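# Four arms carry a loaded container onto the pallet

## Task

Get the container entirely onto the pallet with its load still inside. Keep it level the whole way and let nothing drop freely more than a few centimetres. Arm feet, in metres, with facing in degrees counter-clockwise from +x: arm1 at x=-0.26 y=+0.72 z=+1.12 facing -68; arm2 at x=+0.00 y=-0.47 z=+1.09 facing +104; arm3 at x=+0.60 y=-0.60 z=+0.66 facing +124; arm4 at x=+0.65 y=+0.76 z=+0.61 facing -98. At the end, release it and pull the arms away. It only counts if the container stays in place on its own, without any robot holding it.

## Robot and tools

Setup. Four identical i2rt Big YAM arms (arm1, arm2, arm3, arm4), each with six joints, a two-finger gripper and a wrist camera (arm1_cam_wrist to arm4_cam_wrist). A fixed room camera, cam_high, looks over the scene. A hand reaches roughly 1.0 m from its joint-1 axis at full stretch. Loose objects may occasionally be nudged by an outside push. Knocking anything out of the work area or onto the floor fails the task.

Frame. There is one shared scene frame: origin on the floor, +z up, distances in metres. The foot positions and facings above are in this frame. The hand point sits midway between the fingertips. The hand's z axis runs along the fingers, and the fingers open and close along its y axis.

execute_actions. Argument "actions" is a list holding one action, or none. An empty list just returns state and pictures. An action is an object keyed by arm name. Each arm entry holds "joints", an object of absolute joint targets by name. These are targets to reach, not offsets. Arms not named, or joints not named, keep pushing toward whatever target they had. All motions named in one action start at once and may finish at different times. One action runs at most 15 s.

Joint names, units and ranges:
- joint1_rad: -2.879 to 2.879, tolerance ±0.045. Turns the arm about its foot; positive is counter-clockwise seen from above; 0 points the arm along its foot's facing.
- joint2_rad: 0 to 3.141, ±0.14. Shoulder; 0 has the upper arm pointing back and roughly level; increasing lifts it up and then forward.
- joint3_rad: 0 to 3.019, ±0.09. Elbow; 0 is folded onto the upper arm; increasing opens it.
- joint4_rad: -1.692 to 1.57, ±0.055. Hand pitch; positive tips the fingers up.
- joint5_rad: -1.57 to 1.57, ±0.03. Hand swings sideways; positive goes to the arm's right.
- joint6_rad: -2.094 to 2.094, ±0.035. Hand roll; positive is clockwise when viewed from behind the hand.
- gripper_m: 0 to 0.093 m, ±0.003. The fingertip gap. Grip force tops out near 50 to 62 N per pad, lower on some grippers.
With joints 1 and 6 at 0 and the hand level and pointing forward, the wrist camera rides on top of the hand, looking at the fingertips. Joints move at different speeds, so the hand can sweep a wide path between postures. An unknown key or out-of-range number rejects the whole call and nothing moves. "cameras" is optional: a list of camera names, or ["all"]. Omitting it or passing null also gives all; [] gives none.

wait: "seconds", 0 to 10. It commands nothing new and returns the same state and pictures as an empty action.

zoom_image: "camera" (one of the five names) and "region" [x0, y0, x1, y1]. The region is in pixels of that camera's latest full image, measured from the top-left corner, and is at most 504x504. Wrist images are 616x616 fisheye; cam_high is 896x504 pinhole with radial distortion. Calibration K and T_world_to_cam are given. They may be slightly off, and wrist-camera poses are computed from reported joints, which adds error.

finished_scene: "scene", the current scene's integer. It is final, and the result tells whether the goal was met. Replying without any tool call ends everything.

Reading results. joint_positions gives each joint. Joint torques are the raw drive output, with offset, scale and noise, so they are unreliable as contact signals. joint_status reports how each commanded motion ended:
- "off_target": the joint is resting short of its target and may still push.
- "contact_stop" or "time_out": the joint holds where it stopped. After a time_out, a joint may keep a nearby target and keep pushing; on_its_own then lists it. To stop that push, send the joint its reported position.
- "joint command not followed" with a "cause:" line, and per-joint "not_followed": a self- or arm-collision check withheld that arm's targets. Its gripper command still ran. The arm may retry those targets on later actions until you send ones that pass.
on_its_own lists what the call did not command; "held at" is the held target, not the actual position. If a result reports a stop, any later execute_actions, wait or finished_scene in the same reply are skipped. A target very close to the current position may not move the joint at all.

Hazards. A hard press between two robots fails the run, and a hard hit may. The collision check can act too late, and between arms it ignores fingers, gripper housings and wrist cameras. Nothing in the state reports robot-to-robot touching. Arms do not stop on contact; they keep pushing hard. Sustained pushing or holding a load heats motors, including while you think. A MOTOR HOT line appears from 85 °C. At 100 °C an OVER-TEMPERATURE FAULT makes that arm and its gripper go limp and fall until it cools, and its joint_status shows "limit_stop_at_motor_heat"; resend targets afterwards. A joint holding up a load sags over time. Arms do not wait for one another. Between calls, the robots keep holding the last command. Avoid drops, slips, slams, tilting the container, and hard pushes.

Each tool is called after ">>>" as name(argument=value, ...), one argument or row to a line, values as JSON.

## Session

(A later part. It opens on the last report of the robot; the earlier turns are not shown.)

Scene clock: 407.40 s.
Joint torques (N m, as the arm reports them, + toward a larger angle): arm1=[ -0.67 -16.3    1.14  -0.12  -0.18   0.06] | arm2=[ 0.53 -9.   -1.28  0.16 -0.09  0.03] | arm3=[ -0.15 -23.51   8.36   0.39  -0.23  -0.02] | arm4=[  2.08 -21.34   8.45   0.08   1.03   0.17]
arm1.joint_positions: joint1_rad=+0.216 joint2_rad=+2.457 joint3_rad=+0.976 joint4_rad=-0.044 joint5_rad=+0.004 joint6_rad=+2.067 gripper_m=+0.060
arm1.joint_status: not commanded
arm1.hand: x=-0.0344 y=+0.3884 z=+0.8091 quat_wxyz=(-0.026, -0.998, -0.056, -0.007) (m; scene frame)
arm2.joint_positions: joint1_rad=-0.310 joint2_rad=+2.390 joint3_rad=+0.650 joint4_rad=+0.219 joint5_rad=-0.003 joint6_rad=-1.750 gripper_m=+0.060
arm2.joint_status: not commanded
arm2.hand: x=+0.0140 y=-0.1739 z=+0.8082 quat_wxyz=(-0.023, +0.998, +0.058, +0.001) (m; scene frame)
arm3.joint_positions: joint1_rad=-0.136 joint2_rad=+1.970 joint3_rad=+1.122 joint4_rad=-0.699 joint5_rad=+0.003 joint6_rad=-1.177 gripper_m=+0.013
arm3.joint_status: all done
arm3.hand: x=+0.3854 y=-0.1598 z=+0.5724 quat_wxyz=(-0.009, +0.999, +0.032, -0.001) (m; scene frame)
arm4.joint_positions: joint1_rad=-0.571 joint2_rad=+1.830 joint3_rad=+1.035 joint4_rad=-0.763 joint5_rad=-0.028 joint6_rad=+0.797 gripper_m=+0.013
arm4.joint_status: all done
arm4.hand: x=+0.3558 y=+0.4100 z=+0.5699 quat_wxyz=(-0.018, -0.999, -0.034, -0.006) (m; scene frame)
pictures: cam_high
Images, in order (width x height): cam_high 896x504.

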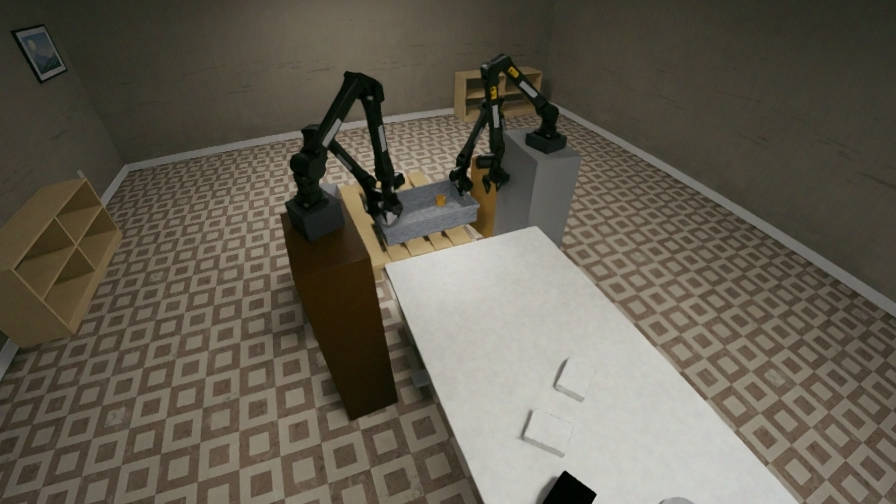

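>>> execute_actions(
  actions=[
    {"arm3":{"joints":{"joint1_rad":-0.262,"joint2_rad":2.0,"joint3_rad":1.072,"joint4_rad":-0.547,"joint6_rad":-1.305}},"arm4":{"joints":{"joint1_rad":-0.42,"joint2_rad":1.805,"joint3_rad":0.912,"joint4_rad":-0.572,"joint6_rad":0.957}}},
  ],
  cameras=[],
)

>>> execute_actions(
  actions=[
    {"arm3":{"joints":{"joint1_rad":-0.403,"joint2_rad":2.102,"joint3_rad":1.027,"joint4_rad":-0.409,"joint6_rad":-1.43}},"arm4":{"joints":{"joint1_rad":-0.253,"joint2_rad":1.895,"joint3_rad":0.80,"joint4_rad":-0.384,"joint6_rad":1.138}}},
  ],
  cameras=[],
)

>>> execute_actions(
  actions=[
    {"arm3":{"joints":{"joint1_rad":-0.551,"joint2_rad":2.225,"joint3_rad":1.035,"joint4_rad":-0.295,"joint6_rad":-1.565}},"arm4":{"joints":{"joint1_rad":-0.058,"joint2_rad":2.03,"joint3_rad":0.748,"joint4_rad":-0.205,"joint6_rad":1.348}}},
  ],
  cameras=[],
)

>>> execute_actions(
  actions=[
    {"arm3":{"joints":{"joint1_rad":-0.702,"joint2_rad":2.361,"joint3_rad":1.10,"joint4_rad":-0.217,"joint6_rad":-1.70}},"arm4":{"joints":{"joint1_rad":0.154,"joint2_rad":2.19,"joint3_rad":0.775,"joint4_rad":-0.07,"joint6_rad":1.574}}},
  ],
  cameras=[],
)

>>> execute_actions(
  actions=[
    {"arm3":{"joints":{"joint1_rad":-0.848,"joint2_rad":2.50,"joint3_rad":1.205,"joint4_rad":-0.182,"joint6_rad":-1.833}},"arm4":{"joints":{"joint1_rad":0.365,"joint2_rad":2.348,"joint3_rad":0.858,"joint4_rad":0.006,"joint6_rad":1.80}}},
  ],
  cameras=["cam_high","arm3_cam_wrist","arm4_cam_wrist"],
)

Scene clock: 420.33 s.
Joint torques (N m, as the arm reports them, + toward a larger angle): arm1=[ -0.76 -16.13   1.14  -0.14  -0.19   0.06] | arm2=[ 0.75 -9.77 -1.23  0.06 -0.01  0.05] | arm3=[  0.04 -22.47   6.66   0.11  -0.23  -0.04] | arm4=[  1.81 -19.4    6.87   0.01   0.96   0.11]
arm1.joint_positions: joint1_rad=+0.216 joint2_rad=+2.457 joint3_rad=+0.976 joint4_rad=-0.044 joint5_rad=+0.004 joint6_rad=+2.067 gripper_m=+0.060
arm1.joint_status: not commanded
arm1.hand: x=-0.0344 y=+0.3884 z=+0.8091 quat_wxyz=(-0.026, -0.998, -0.056, -0.007) (m; scene frame)
arm2.joint_positions: joint1_rad=-0.310 joint2_rad=+2.390 joint3_rad=+0.650 joint4_rad=+0.219 joint5_rad=-0.003 joint6_rad=-1.750 gripper_m=+0.060
arm2.joint_status: not commanded
arm2.hand: x=+0.0140 y=-0.1739 z=+0.8082 quat_wxyz=(-0.023, +0.998, +0.058, +0.001) (m; scene frame)
arm3.joint_positions: joint1_rad=-0.265 joint2_rad=+2.047 joint3_rad=+1.037 joint4_rad=-0.538 joint5_rad=+0.003 joint6_rad=-1.289 gripper_m=+0.013
arm3.joint_status: all done
arm3.hand: x=+0.4525 y=-0.1603 z=+0.5186 quat_wxyz=(-0.008, +1.000, +0.023, +0.000) (m; scene frame)
arm4.joint_positions: joint1_rad=-0.430 joint2_rad=+1.864 joint3_rad=+0.871 joint4_rad=-0.567 joint5_rad=-0.026 joint6_rad=+0.955 gripper_m=+0.013
arm4.joint_status: all done
arm4.hand: x=+0.4328 y=+0.4116 z=+0.5170 quat_wxyz=(-0.016, -1.000, -0.025, -0.008) (m; scene frame)
pictures: none
No camera images: the call's "cameras" was empty. Leave "cameras" out to get every camera's image.

Scene clock: 421.43 s.
Joint torques (N m, as the arm reports them, + toward a larger angle): arm1=[ -0.67 -16.2    1.14  -0.14  -0.18   0.06] | arm2=[ 0.92 -9.15 -1.65  0.39 -0.04 -0.02] | arm3=[  0.18 -23.37   5.08  -0.04  -0.07   0.02] | arm4=[  1.44 -18.87   4.87  -0.09   0.88   0.1 ]
arm1.joint_positions: joint1_rad=+0.216 joint2_rad=+2.457 joint3_rad=+0.976 joint4_rad=-0.044 joint5_rad=+0.004 joint6_rad=+2.067 gripper_m=+0.060
arm1.joint_status: not commanded
arm1.hand: x=-0.0344 y=+0.3884 z=+0.8091 quat_wxyz=(-0.026, -0.998, -0.056, -0.007) (m; scene frame)
arm2.joint_positions: joint1_rad=-0.310 joint2_rad=+2.390 joint3_rad=+0.650 joint4_rad=+0.219 joint5_rad=-0.003 joint6_rad=-1.750 gripper_m=+0.060
arm2.joint_status: not commanded
arm2.hand: x=+0.0140 y=-0.1739 z=+0.8082 quat_wxyz=(-0.023, +0.998, +0.058, +0.001) (m; scene frame)
arm3.joint_positions: joint1_rad=-0.408 joint2_rad=+2.153 joint3_rad=+0.999 joint4_rad=-0.396 joint5_rad=+0.000 joint6_rad=-1.419 gripper_m=+0.013
arm3.joint_status: all done
arm3.hand: x=+0.5199 y=-0.1618 z=+0.4666 quat_wxyz=(-0.007, +1.000, +0.017, +0.001) (m; scene frame)
arm4.joint_positions: joint1_rad=-0.259 joint2_rad=+1.952 joint3_rad=+0.770 joint4_rad=-0.377 joint5_rad=-0.024 joint6_rad=+1.138 gripper_m=+0.013
arm4.joint_status: all done
arm4.hand: x=+0.5076 y=+0.4118 z=+0.4668 quat_wxyz=(-0.014, -1.000, -0.019, -0.008) (m; scene frame)
pictures: none
No camera images: the call's "cameras" was empty. Leave "cameras" out to get every camera's image.

Scene clock: 422.57 s.
Joint torques (N m, as the arm reports them, + toward a larger angle): arm1=[ -0.73 -16.3    1.13  -0.11  -0.18   0.06] | arm2=[ 0.87 -9.27 -1.22 -0.01 -0.1   0.07] | arm3=[  0.34 -22.97   4.8   -0.1    0.22   0.07] | arm4=[  0.99 -18.73   2.62  -0.29   0.75   0.06]
arm1.joint_positions: joint1_rad=+0.216 joint2_rad=+2.457 joint3_rad=+0.976 joint4_rad=-0.044 joint5_rad=+0.004 joint6_rad=+2.067 gripper_m=+0.060
arm1.joint_status: not commanded
arm1.hand: x=-0.0344 y=+0.3884 z=+0.8091 quat_wxyz=(-0.026, -0.998, -0.056, -0.007) (m; scene frame)
arm2.joint_positions: joint1_rad=-0.310 joint2_rad=+2.390 joint3_rad=+0.650 joint4_rad=+0.219 joint5_rad=-0.003 joint6_rad=-1.750 gripper_m=+0.060
arm2.joint_status: not commanded
arm2.hand: x=+0.0140 y=-0.1739 z=+0.8082 quat_wxyz=(-0.023, +0.998, +0.058, +0.001) (m; scene frame)
arm3.joint_positions: joint1_rad=-0.559 joint2_rad=+2.270 joint3_rad=+0.999 joint4_rad=-0.281 joint5_rad=-0.007 joint6_rad=-1.558 gripper_m=+0.013
arm3.joint_status: all done
arm3.hand: x=+0.5866 y=-0.1668 z=+0.4183 quat_wxyz=(-0.006, +1.000, +0.011, -0.001) (m; scene frame)
arm4.joint_positions: joint1_rad=-0.058 joint2_rad=+2.089 joint3_rad=+0.733 joint4_rad=-0.194 joint5_rad=-0.020 joint6_rad=+1.350 gripper_m=+0.013
arm4.joint_status: all done
arm4.hand: x=+0.5822 y=+0.4086 z=+0.4163 quat_wxyz=(-0.017, -1.000, -0.013, -0.007) (m; scene frame)
pictures: none
No camera images: the call's "cameras" was empty. Leave "cameras" out to get every camera's image.

Scene clock: 423.70 s.
Joint torques (N m, as the arm reports them, + toward a larger angle): arm1=[ -0.65 -16.27   1.14  -0.13  -0.18   0.05] | arm2=[  1.   -10.12  -1.29  -0.01  -0.02   0.04] | arm3=[  0.58 -24.02   4.31  -0.15   0.48   0.14] | arm4=[  0.63 -18.85   2.19  -0.41   0.57   0.04]
arm1.joint_positions: joint1_rad=+0.216 joint2_rad=+2.457 joint3_rad=+0.976 joint4_rad=-0.044 joint5_rad=+0.004 joint6_rad=+2.067 gripper_m=+0.060
arm1.joint_status: not commanded
arm1.hand: x=-0.0344 y=+0.3884 z=+0.8091 quat_wxyz=(-0.026, -0.998, -0.056, -0.007) (m; scene frame)
arm2.joint_positions: joint1_rad=-0.310 joint2_rad=+2.390 joint3_rad=+0.650 joint4_rad=+0.219 joint5_rad=-0.003 joint6_rad=-1.750 gripper_m=+0.060
arm2.joint_status: not commanded
arm2.hand: x=+0.0140 y=-0.1739 z=+0.8082 quat_wxyz=(-0.023, +0.998, +0.058, +0.001) (m; scene frame)
arm3.joint_positions: joint1_rad=-0.714 joint2_rad=+2.410 joint3_rad=+1.062 joint4_rad=-0.201 joint5_rad=-0.012 joint6_rad=-1.700 gripper_m=+0.013
arm3.joint_status: all done
arm3.hand: x=+0.6537 y=-0.1655 z=+0.3677 quat_wxyz=(-0.009, +1.000, +0.004, -0.002) (m; scene frame)
arm4.joint_positions: joint1_rad=+0.159 joint2_rad=+2.242 joint3_rad=+0.752 joint4_rad=-0.054 joint5_rad=-0.014 joint6_rad=+1.580 gripper_m=+0.012
arm4.joint_status: all done
arm4.hand: x=+0.6580 y=+0.4095 z=+0.3675 quat_wxyz=(-0.017, -1.000, -0.007, -0.007) (m; scene frame)
pictures: none
No camera images: the call's "cameras" was empty. Leave "cameras" out to get every camera's image.

Scene clock: 424.83 s.
Joint torques (N m, as the arm reports them, + toward a larger angle): arm1=[ -0.71 -16.11   1.14  -0.13  -0.19   0.06] | arm2=[ 1.39 -9.27 -1.5   0.12 -0.02  0.04] | arm3=[  1.06 -25.27   3.96  -0.17   0.59   0.19] | arm4=[  0.08 -20.22   0.72  -0.43   0.38   0.  ]
arm1.joint_positions: joint1_rad=+0.216 joint2_rad=+2.457 joint3_rad=+0.976 joint4_rad=-0.044 joint5_rad=+0.004 joint6_rad=+2.067 gripper_m=+0.060
arm1.joint_status: not commanded
arm1.hand: x=-0.0344 y=+0.3884 z=+0.8091 quat_wxyz=(-0.026, -0.998, -0.056, -0.007) (m; scene frame)
arm2.joint_positions: joint1_rad=-0.310 joint2_rad=+2.390 joint3_rad=+0.650 joint4_rad=+0.219 joint5_rad=-0.003 joint6_rad=-1.750 gripper_m=+0.060
arm2.joint_status: not commanded
arm2.hand: x=+0.0140 y=-0.1739 z=+0.8082 quat_wxyz=(-0.023, +0.998, +0.058, +0.001) (m; scene frame)
arm3.joint_positions: joint1_rad=-0.864 joint2_rad=+2.555 joint3_rad=+1.167 joint4_rad=-0.167 joint5_rad=-0.015 joint6_rad=-1.836 gripper_m=+0.013
arm3.joint_status: all done
arm3.hand: x=+0.7206 y=-0.1693 z=+0.3156 quat_wxyz=(-0.007, +1.000, -0.003, -0.002) (m; scene frame)
arm4.joint_positions: joint1_rad=+0.376 joint2_rad=+2.408 joint3_rad=+0.848 joint4_rad=+0.023 joint5_rad=-0.009 joint6_rad=+1.810 gripper_m=+0.012
arm4.joint_status: all done
arm4.hand: x=+0.7346 y=+0.4063 z=+0.3152 quat_wxyz=(-0.019, -1.000, +0.000, -0.008) (m; scene frame)
pictures: arm3_cam_wrist, arm4_cam_wrist, cam_high
camera_calibration (this result's frames):
arm3_cam_wrist: T_world_to_cam=[[0.0106775, 0.999921, 0.00668569, 0.162574], [0.812924, -0.0125736, 0.582234, -0.765742], [0.582271, -0.000781856, -0.812994, -0.0381575], [0, 0, 0, 1]] pos_world=[0.642972, -0.172219, 0.413732]
arm4_cam_wrist: T_world_to_cam=[[-0.00576752, 0.999096, -0.042111, -0.390532], [0.802317, 0.029759, 0.596156, -0.786299], [0.59687, -0.030348, -0.801764, -0.052396], [0, 0, 0, 1]] pos_world=[0.659882, 0.411988, 0.410302]
Images, in order (width x height): arm3_cam_wrist 616x616, arm4_cam_wrist 616x616, cam_high 896x504.

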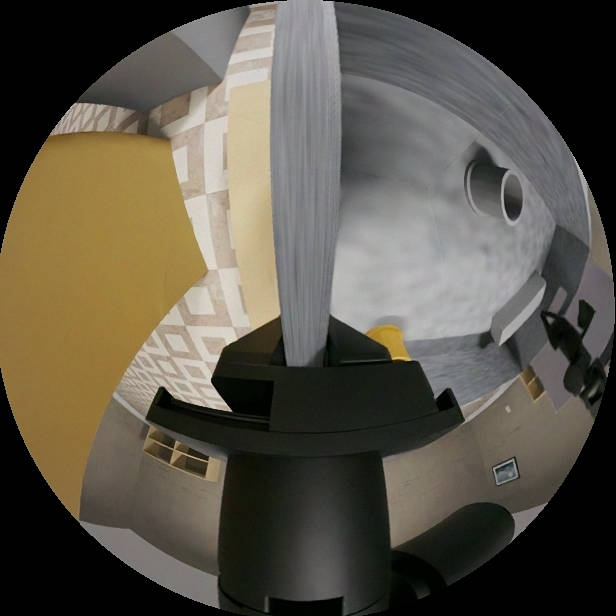

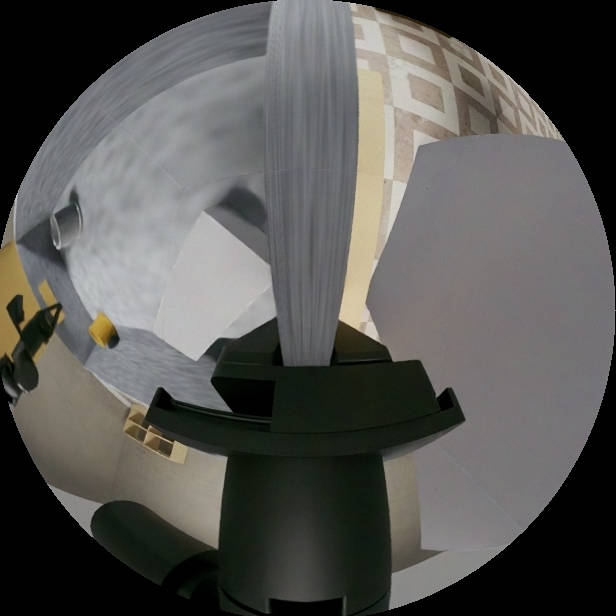

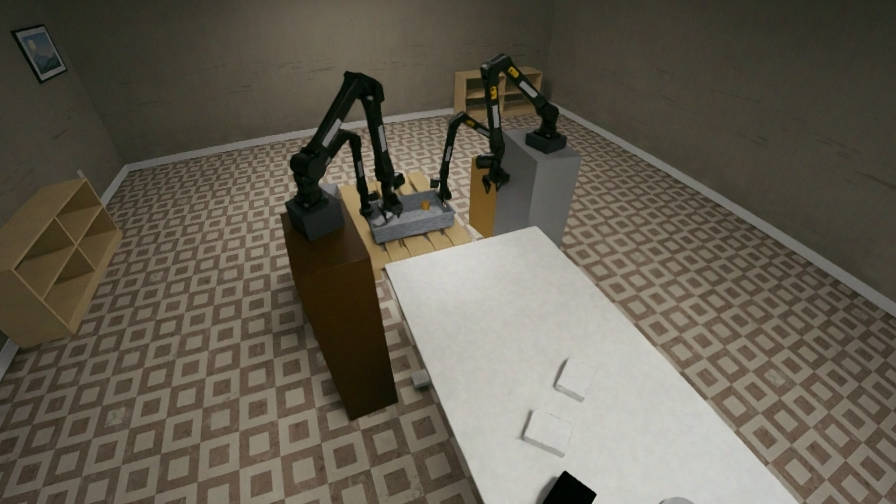

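>>> execute_actions(
  actions=[
    {"arm3":{"joints":{"joint2_rad":2.60,"joint3_rad":1.27,"joint4_rad":-0.14}},"arm4":{"joints":{"joint2_rad":2.465,"joint3_rad":0.917,"joint4_rad":0.065}}},
  ],
  cameras=[],
)

>>> execute_actions(
  actions=[
    {"arm3":{"joints":{"joint2_rad":2.665,"joint3_rad":1.316,"joint4_rad":-0.12}},"arm4":{"joints":{"joint2_rad":2.539,"joint3_rad":0.961,"joint4_rad":0.095}}},
  ],
  cameras=[],
)

>>> execute_actions(
  actions=[
    {"arm3":{"joints":{"joint2_rad":2.718,"joint3_rad":1.357,"joint4_rad":-0.11}},"arm4":{"joints":{"joint2_rad":2.595,"joint3_rad":0.998,"joint4_rad":0.114}}},
  ],
  cameras=[],
)

Scene clock: 434.70 s.
Joint torques (N m, as the arm reports them, + toward a larger angle): arm1=[ -0.71 -16.27   1.13  -0.14  -0.17   0.05] | arm2=[ 1.   -9.37 -1.52  0.05 -0.04  0.  ] | arm3=[  0.99 -25.85   3.85   0.12   0.63   0.19] | arm4=[  0.14 -20.71   0.22  -0.31   0.36   0.  ]
arm1.joint_positions: joint1_rad=+0.216 joint2_rad=+2.457 joint3_rad=+0.976 joint4_rad=-0.044 joint5_rad=+0.004 joint6_rad=+2.067 gripper_m=+0.060
arm1.joint_status: not commanded
arm1.hand: x=-0.0344 y=+0.3884 z=+0.8091 quat_wxyz=(-0.026, -0.998, -0.056, -0.007) (m; scene frame)
arm2.joint_positions: joint1_rad=-0.310 joint2_rad=+2.390 joint3_rad=+0.650 joint4_rad=+0.219 joint5_rad=-0.003 joint6_rad=-1.750 gripper_m=+0.060
arm2.joint_status: not commanded
arm2.hand: x=+0.0140 y=-0.1739 z=+0.8082 quat_wxyz=(-0.023, +0.998, +0.058, +0.001) (m; scene frame)
arm3.joint_positions: joint1_rad=-0.864 joint2_rad=+2.654 joint3_rad=+1.230 joint4_rad=-0.133 joint5_rad=-0.016 joint6_rad=-1.836 gripper_m=+0.013
arm3.joint_status: all done
arm3.hand: x=+0.7204 y=-0.1704 z=+0.2776 quat_wxyz=(-0.006, +1.000, -0.003, -0.003) (m; scene frame)
arm4.joint_positions: joint1_rad=+0.376 joint2_rad=+2.524 joint3_rad=+0.909 joint4_rad=+0.078 joint5_rad=-0.008 joint6_rad=+1.809 gripper_m=+0.012
arm4.joint_status: all done
arm4.hand: x=+0.7346 y=+0.4057 z=+0.2764 quat_wxyz=(-0.019, -1.000, -0.001, -0.008) (m; scene frame)
pictures: none
No camera images: the call's "cameras" was empty. Leave "cameras" out to get every camera's image.

Scene clock: 435.47 s.
Joint torques (N m, as the arm reports them, + toward a larger angle): arm1=[ -0.75 -16.36   1.14  -0.13  -0.18   0.06] | arm2=[ 0.83 -9.68 -1.48 -0.11 -0.09  0.  ] | arm3=[  1.07 -25.22   3.92   0.23   0.63   0.19] | arm4=[  0.2  -20.58   0.07  -0.2    0.37   0.01]
arm1.joint_positions: joint1_rad=+0.216 joint2_rad=+2.457 joint3_rad=+0.976 joint4_rad=-0.044 joint5_rad=+0.004 joint6_rad=+2.067 gripper_m=+0.060
arm1.joint_status: not commanded
arm1.hand: x=-0.0344 y=+0.3884 z=+0.8091 quat_wxyz=(-0.026, -0.998, -0.056, -0.007) (m; scene frame)
arm2.joint_positions: joint1_rad=-0.310 joint2_rad=+2.390 joint3_rad=+0.650 joint4_rad=+0.219 joint5_rad=-0.003 joint6_rad=-1.750 gripper_m=+0.060
arm2.joint_status: not commanded
arm2.hand: x=+0.0140 y=-0.1739 z=+0.8082 quat_wxyz=(-0.023, +0.998, +0.058, +0.001) (m; scene frame)
arm3.joint_positions: joint1_rad=-0.864 joint2_rad=+2.715 joint3_rad=+1.274 joint4_rad=-0.115 joint5_rad=-0.016 joint6_rad=-1.836 gripper_m=+0.013
arm3.joint_status: all done
arm3.hand: x=+0.7205 y=-0.1707 z=+0.2540 quat_wxyz=(-0.006, +1.000, -0.003, -0.003) (m; scene frame)
arm4.joint_positions: joint1_rad=+0.376 joint2_rad=+2.594 joint3_rad=+0.952 joint4_rad=+0.106 joint5_rad=-0.008 joint6_rad=+1.809 gripper_m=+0.012
arm4.joint_status: all done
arm4.hand: x=+0.7348 y=+0.4049 z=+0.2523 quat_wxyz=(-0.020, -1.000, -0.001, -0.008) (m; scene frame)
pictures: none
No camera images: the call's "cameras" was empty. Leave "cameras" out to get every camera's image.

Scene clock: 436.17 s.
Joint torques (N m, as the arm reports them, + toward a larger angle): arm1=[ -0.78 -16.19   1.1   -0.12  -0.18   0.06] | arm2=[ 1.29 -9.2  -1.55 -0.05 -0.02  0.04] | arm3=[  0.91 -25.33   3.71   0.19   0.63   0.19] | arm4=[  0.13 -20.86  -0.12  -0.27   0.38   0.01]
arm1.joint_positions: joint1_rad=+0.216 joint2_rad=+2.457 joint3_rad=+0.976 joint4_rad=-0.044 joint5_rad=+0.004 joint6_rad=+2.067 gripper_m=+0.060
arm1.joint_status: not commanded
arm1.hand: x=-0.0344 y=+0.3884 z=+0.8091 quat_wxyz=(-0.026, -0.998, -0.056, -0.007) (m; scene frame)
arm2.joint_positions: joint1_rad=-0.310 joint2_rad=+2.390 joint3_rad=+0.650 joint4_rad=+0.219 joint5_rad=-0.003 joint6_rad=-1.750 gripper_m=+0.060
arm2.joint_status: not commanded
arm2.hand: x=+0.0140 y=-0.1739 z=+0.8082 quat_wxyz=(-0.023, +0.998, +0.058, +0.001) (m; scene frame)
arm3.joint_positions: joint1_rad=-0.864 joint2_rad=+2.767 joint3_rad=+1.315 joint4_rad=-0.105 joint5_rad=-0.016 joint6_rad=-1.836 gripper_m=+0.013
arm3.joint_status: all done
arm3.hand: x=+0.7206 y=-0.1706 z=+0.2339 quat_wxyz=(-0.005, +1.000, -0.003, -0.003) (m; scene frame)
arm4.joint_positions: joint1_rad=+0.376 joint2_rad=+2.650 joint3_rad=+0.989 joint4_rad=+0.124 joint5_rad=-0.008 joint6_rad=+1.809 gripper_m=+0.012
arm4.joint_status: all done
arm4.hand: x=+0.7347 y=+0.4050 z=+0.2324 quat_wxyz=(-0.019, -1.000, -0.001, -0.008) (m; scene frame)
pictures: none
No camera images: the call's "cameras" was empty. Leave "cameras" out to get every camera's image.

>>> execute_actions(
  actions=[
    {"arm3":{"joints":{"joint2_rad":2.77,"joint3_rad":1.398,"joint4_rad":-0.10}},"arm4":{"joints":{"joint2_rad":2.648,"joint3_rad":1.035,"joint4_rad":0.13}}},
  ],
  cameras=[],
)

Scene clock: 439.27 s.
Joint torques (N m, as the arm reports them, + toward a larger angle): arm1=[ -0.74 -16.24   1.16  -0.13  -0.18   0.05] | arm2=[ 0.54 -9.14 -1.65  0.01 -0.01  0.02] | arm3=[  0.41 -24.07   4.28   0.27   0.1    0.14] | arm4=[  0.39 -19.53   0.49  -0.08   0.7    0.05]
arm1.joint_positions: joint1_rad=+0.216 joint2_rad=+2.457 joint3_rad=+0.976 joint4_rad=-0.044 joint5_rad=+0.004 joint6_rad=+2.067 gripper_m=+0.060
arm1.joint_status: not commanded
arm1.hand: x=-0.0344 y=+0.3884 z=+0.8091 quat_wxyz=(-0.026, -0.998, -0.056, -0.007) (m; scene frame)
arm2.joint_positions: joint1_rad=-0.310 joint2_rad=+2.390 joint3_rad=+0.650 joint4_rad=+0.219 joint5_rad=-0.003 joint6_rad=-1.750 gripper_m=+0.060
arm2.joint_status: not commanded
arm2.hand: x=+0.0140 y=-0.1739 z=+0.8082 quat_wxyz=(-0.023, +0.998, +0.058, +0.001) (m; scene frame)
arm3.joint_positions: joint1_rad=-0.861 joint2_rad=+2.806 joint3_rad=+1.347 joint4_rad=-0.097 joint5_rad=-0.004 joint6_rad=-1.832 gripper_m=+0.013
arm3.joint_status: all done
arm3.hand: x=+0.7213 y=-0.1707 z=+0.2188 quat_wxyz=(-0.004, +1.000, -0.003, +0.003) (m; scene frame)
arm4.joint_positions: joint1_rad=+0.373 joint2_rad=+2.689 joint3_rad=+1.016 joint4_rad=+0.137 joint5_rad=-0.018 joint6_rad=+1.805 gripper_m=+0.012
arm4.joint_status: all done
arm4.hand: x=+0.7352 y=+0.4050 z=+0.2185 quat_wxyz=(-0.019, -1.000, -0.001, -0.013) (m; scene frame)
pictures: none
No camera images: the call's "cameras" was empty. Leave "cameras" out to get every camera's image.

Touching. Unload, open, lift.

>>> execute_actions(
  actions=[
    {"arm3":{"joints":{"joint2_rad":2.825,"joint3_rad":1.385}},"arm4":{"joints":{"joint2_rad":2.705,"joint3_rad":1.035}}},
  ],
  cameras=[],
)

>>> execute_actions(
  actions=[
    {"arm3":{"joints":{"gripper_m":0.065}},"arm4":{"joints":{"gripper_m":0.065}}},
  ],
  cameras=[],
)

>>> execute_actions(
  actions=[
    {"arm3":{"joints":{"joint2_rad":2.715,"joint3_rad":1.27,"joint4_rad":-0.12}},"arm4":{"joints":{"joint2_rad":2.594,"joint3_rad":0.945,"joint4_rad":0.095}}},
  ],
  cameras=[],
)

>>> execute_actions(
  actions=[
    {"arm3":{"joints":{"joint2_rad":2.42,"joint3_rad":1.08,"joint4_rad":-0.22}},"arm4":{"joints":{"joint2_rad":2.25,"joint3_rad":0.77,"joint4_rad":-0.06}}},
  ],
  cameras=["cam_high","arm3_cam_wrist"],
)

Scene clock: 446.57 s.
Joint torques (N m, as the arm reports them, + toward a larger angle): arm1=[ -0.7  -16.34   1.15  -0.1   -0.17   0.06] | arm2=[ 0.98 -9.48 -1.44  0.06 -0.03  0.01] | arm3=[ -0.04 -20.61   2.91  -0.04  -0.32   0.03] | arm4=[  0.69 -16.12  -0.12  -0.37   0.73   0.07]
arm1.joint_positions: joint1_rad=+0.216 joint2_rad=+2.457 joint3_rad=+0.976 joint4_rad=-0.044 joint5_rad=+0.004 joint6_rad=+2.067 gripper_m=+0.060
arm1.joint_status: not commanded
arm1.hand: x=-0.0344 y=+0.3884 z=+0.8091 quat_wxyz=(-0.026, -0.998, -0.056, -0.007) (m; scene frame)
arm2.joint_positions: joint1_rad=-0.310 joint2_rad=+2.390 joint3_rad=+0.650 joint4_rad=+0.219 joint5_rad=-0.003 joint6_rad=-1.750 gripper_m=+0.060
arm2.joint_status: not commanded
arm2.hand: x=+0.0140 y=-0.1739 z=+0.8082 quat_wxyz=(-0.023, +0.998, +0.058, +0.001) (m; scene frame)
arm3.joint_positions: joint1_rad=-0.852 joint2_rad=+2.822 joint3_rad=+1.354 joint4_rad=-0.088 joint5_rad=+0.005 joint6_rad=-1.823 gripper_m=+0.013
arm3.joint_status: all done
arm3.hand: x=+0.7184 y=-0.1724 z=+0.2125 quat_wxyz=(-0.003, +1.000, -0.003, +0.007) (m; scene frame)
arm4.joint_positions: joint1_rad=+0.366 joint2_rad=+2.705 joint3_rad=+1.024 joint4_rad=+0.144 joint5_rad=-0.018 joint6_rad=+1.801 gripper_m=+0.012
arm4.joint_status: all done
arm4.hand: x=+0.7325 y=+0.4059 z=+0.2129 quat_wxyz=(-0.018, -1.000, +0.000, -0.013) (m; scene frame)
pictures: none
No camera images: the call's "cameras" was empty. Leave "cameras" out to get every camera's image.

Scene clock: 447.23 s.
Joint torques (N m, as the arm reports them, + toward a larger angle): arm1=[ -0.68 -16.24   1.15  -0.16  -0.17   0.05] | arm2=[ 0.9  -9.37 -1.29  0.13 -0.06 -0.01] | arm3=[ -0.06 -20.63   1.62   0.1   -0.26   0.03] | arm4=[  0.81 -16.23  -0.48  -0.31   0.26   0.07]
arm1.joint_positions: joint1_rad=+0.216 joint2_rad=+2.457 joint3_rad=+0.976 joint4_rad=-0.044 joint5_rad=+0.004 joint6_rad=+2.067 gripper_m=+0.060
arm1.joint_status: not commanded
arm1.hand: x=-0.0344 y=+0.3884 z=+0.8091 quat_wxyz=(-0.026, -0.998, -0.056, -0.007) (m; scene frame)
arm2.joint_positions: joint1_rad=-0.310 joint2_rad=+2.390 joint3_rad=+0.650 joint4_rad=+0.219 joint5_rad=-0.003 joint6_rad=-1.750 gripper_m=+0.060
arm2.joint_status: not commanded
arm2.hand: x=+0.0140 y=-0.1739 z=+0.8082 quat_wxyz=(-0.023, +0.998, +0.058, +0.001) (m; scene frame)
arm3.joint_positions: joint1_rad=-0.852 joint2_rad=+2.822 joint3_rad=+1.376 joint4_rad=-0.090 joint5_rad=+0.004 joint6_rad=-1.823 gripper_m=+0.065
arm3.joint_status: all done
arm3.hand: x=+0.7216 y=-0.1593 z=+0.2135 quat_wxyz=(-0.013, +1.000, -0.004, +0.009) (m; scene frame)
arm4.joint_positions: joint1_rad=+0.366 joint2_rad=+2.705 joint3_rad=+1.030 joint4_rad=+0.143 joint5_rad=-0.005 joint6_rad=+1.801 gripper_m=+0.065
arm4.joint_status: all done
arm4.hand: x=+0.7310 y=+0.4022 z=+0.2127 quat_wxyz=(-0.022, -1.000, +0.000, -0.007) (m; scene frame)
pictures: none
No camera images: the call's "cameras" was empty. Leave "cameras" out to get every camera's image.

Scene clock: 448.13 s.
Joint torques (N m, as the arm reports them, + toward a larger angle): arm1=[ -0.67 -16.37   1.1   -0.15  -0.18   0.05] | arm2=[ 0.97 -9.48 -1.42 -0.11 -0.04  0.03] | arm3=[  0.05 -20.65   0.74   0.16  -0.25   0.03] | arm4=[  0.93 -15.66  -0.78  -0.13   0.28   0.08]
arm1.joint_positions: joint1_rad=+0.216 joint2_rad=+2.457 joint3_rad=+0.976 joint4_rad=-0.044 joint5_rad=+0.004 joint6_rad=+2.067 gripper_m=+0.060
arm1.joint_status: not commanded
arm1.hand: x=-0.0344 y=+0.3884 z=+0.8091 quat_wxyz=(-0.026, -0.998, -0.056, -0.007) (m; scene frame)
arm2.joint_positions: joint1_rad=-0.310 joint2_rad=+2.390 joint3_rad=+0.650 joint4_rad=+0.219 joint5_rad=-0.003 joint6_rad=-1.750 gripper_m=+0.060
arm2.joint_status: not commanded
arm2.hand: x=+0.0140 y=-0.1739 z=+0.8082 quat_wxyz=(-0.023, +0.998, +0.058, +0.001) (m; scene frame)
arm3.joint_positions: joint1_rad=-0.852 joint2_rad=+2.711 joint3_rad=+1.273 joint4_rad=-0.112 joint5_rad=+0.004 joint6_rad=-1.823 gripper_m=+0.065
arm3.joint_status: all done
arm3.hand: x=+0.7190 y=-0.1678 z=+0.2559 quat_wxyz=(-0.006, +1.000, -0.004, +0.007) (m; scene frame)
arm4.joint_positions: joint1_rad=+0.366 joint2_rad=+2.596 joint3_rad=+0.945 joint4_rad=+0.104 joint5_rad=-0.005 joint6_rad=+1.801 gripper_m=+0.065
arm4.joint_status: all done
arm4.hand: x=+0.7295 y=+0.4092 z=+0.2519 quat_wxyz=(-0.015, -1.000, +0.000, -0.005) (m; scene frame)
pictures: none
No camera images: the call's "cameras" was empty. Leave "cameras" out to get every camera's image.

Scene clock: 449.30 s.
Joint torques (N m, as the arm reports them, + toward a larger angle): arm1=[ -0.75 -16.11   1.14  -0.14  -0.19   0.06] | arm2=[ 0.84 -9.86 -1.33  0.15 -0.09  0.  ] | arm3=[ -0.01 -17.9    1.9    0.3   -0.25   0.03] | arm4=[  0.69 -14.43   0.57  -0.21   0.16   0.08]
arm1.joint_positions: joint1_rad=+0.216 joint2_rad=+2.457 joint3_rad=+0.976 joint4_rad=-0.044 joint5_rad=+0.004 joint6_rad=+2.067 gripper_m=+0.060
arm1.joint_status: not commanded
arm1.hand: x=-0.0344 y=+0.3884 z=+0.8091 quat_wxyz=(-0.026, -0.998, -0.056, -0.007) (m; scene frame)
arm2.joint_positions: joint1_rad=-0.310 joint2_rad=+2.390 joint3_rad=+0.650 joint4_rad=+0.219 joint5_rad=-0.003 joint6_rad=-1.750 gripper_m=+0.060
arm2.joint_status: not commanded
arm2.hand: x=+0.0140 y=-0.1739 z=+0.8082 quat_wxyz=(-0.023, +0.998, +0.058, +0.001) (m; scene frame)
arm3.joint_positions: joint1_rad=-0.852 joint2_rad=+2.399 joint3_rad=+1.081 joint4_rad=-0.216 joint5_rad=+0.004 joint6_rad=-1.823 gripper_m=+0.065
arm3.joint_status: all done
arm3.hand: x=+0.7188 y=-0.1656 z=+0.3742 quat_wxyz=(-0.014, +1.000, -0.004, +0.009) (m; scene frame)
arm4.joint_positions: joint1_rad=+0.366 joint2_rad=+2.242 joint3_rad=+0.772 joint4_rad=-0.051 joint5_rad=-0.001 joint6_rad=+1.801 gripper_m=+0.065
arm4.joint_status: all done
arm4.hand: x=+0.7299 y=+0.4051 z=+0.3686 quat_wxyz=(-0.028, -1.000, +0.000, -0.006) (m; scene frame)
pictures: arm3_cam_wrist, cam_high
camera_calibration (this result's frames):
arm3_cam_wrist: T_world_to_cam=[[0.0113902, 0.999702, 0.0215738, 0.152435], [0.799312, -0.0220662, 0.60051, -0.796946], [0.600808, 0.0104043, -0.799326, -0.00612017], [0, 0, 0, 1]] pos_world=[0.63895, -0.169912, 0.470394]
Images, in order (width x height): arm3_cam_wrist 616x616, cam_high 896x504.

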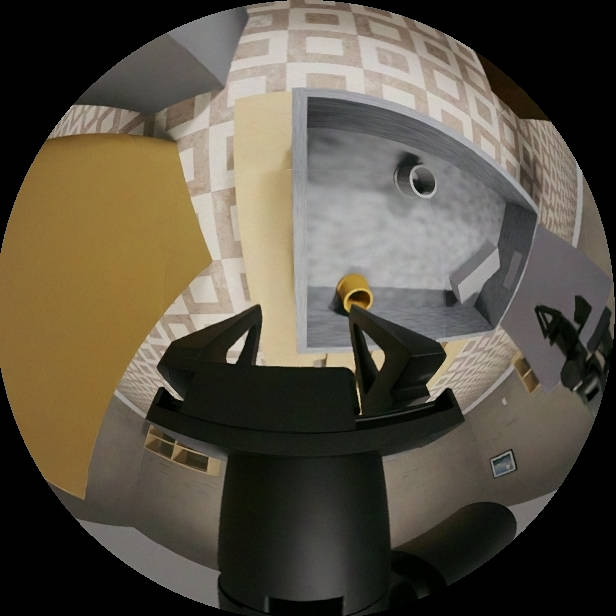

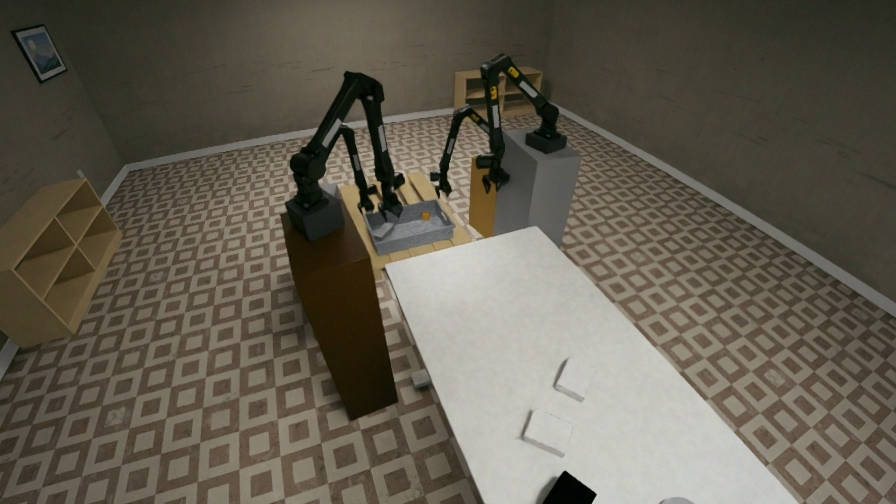

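>>> finished_scene(
  scene=1,
)

The scene is finished: the task was done.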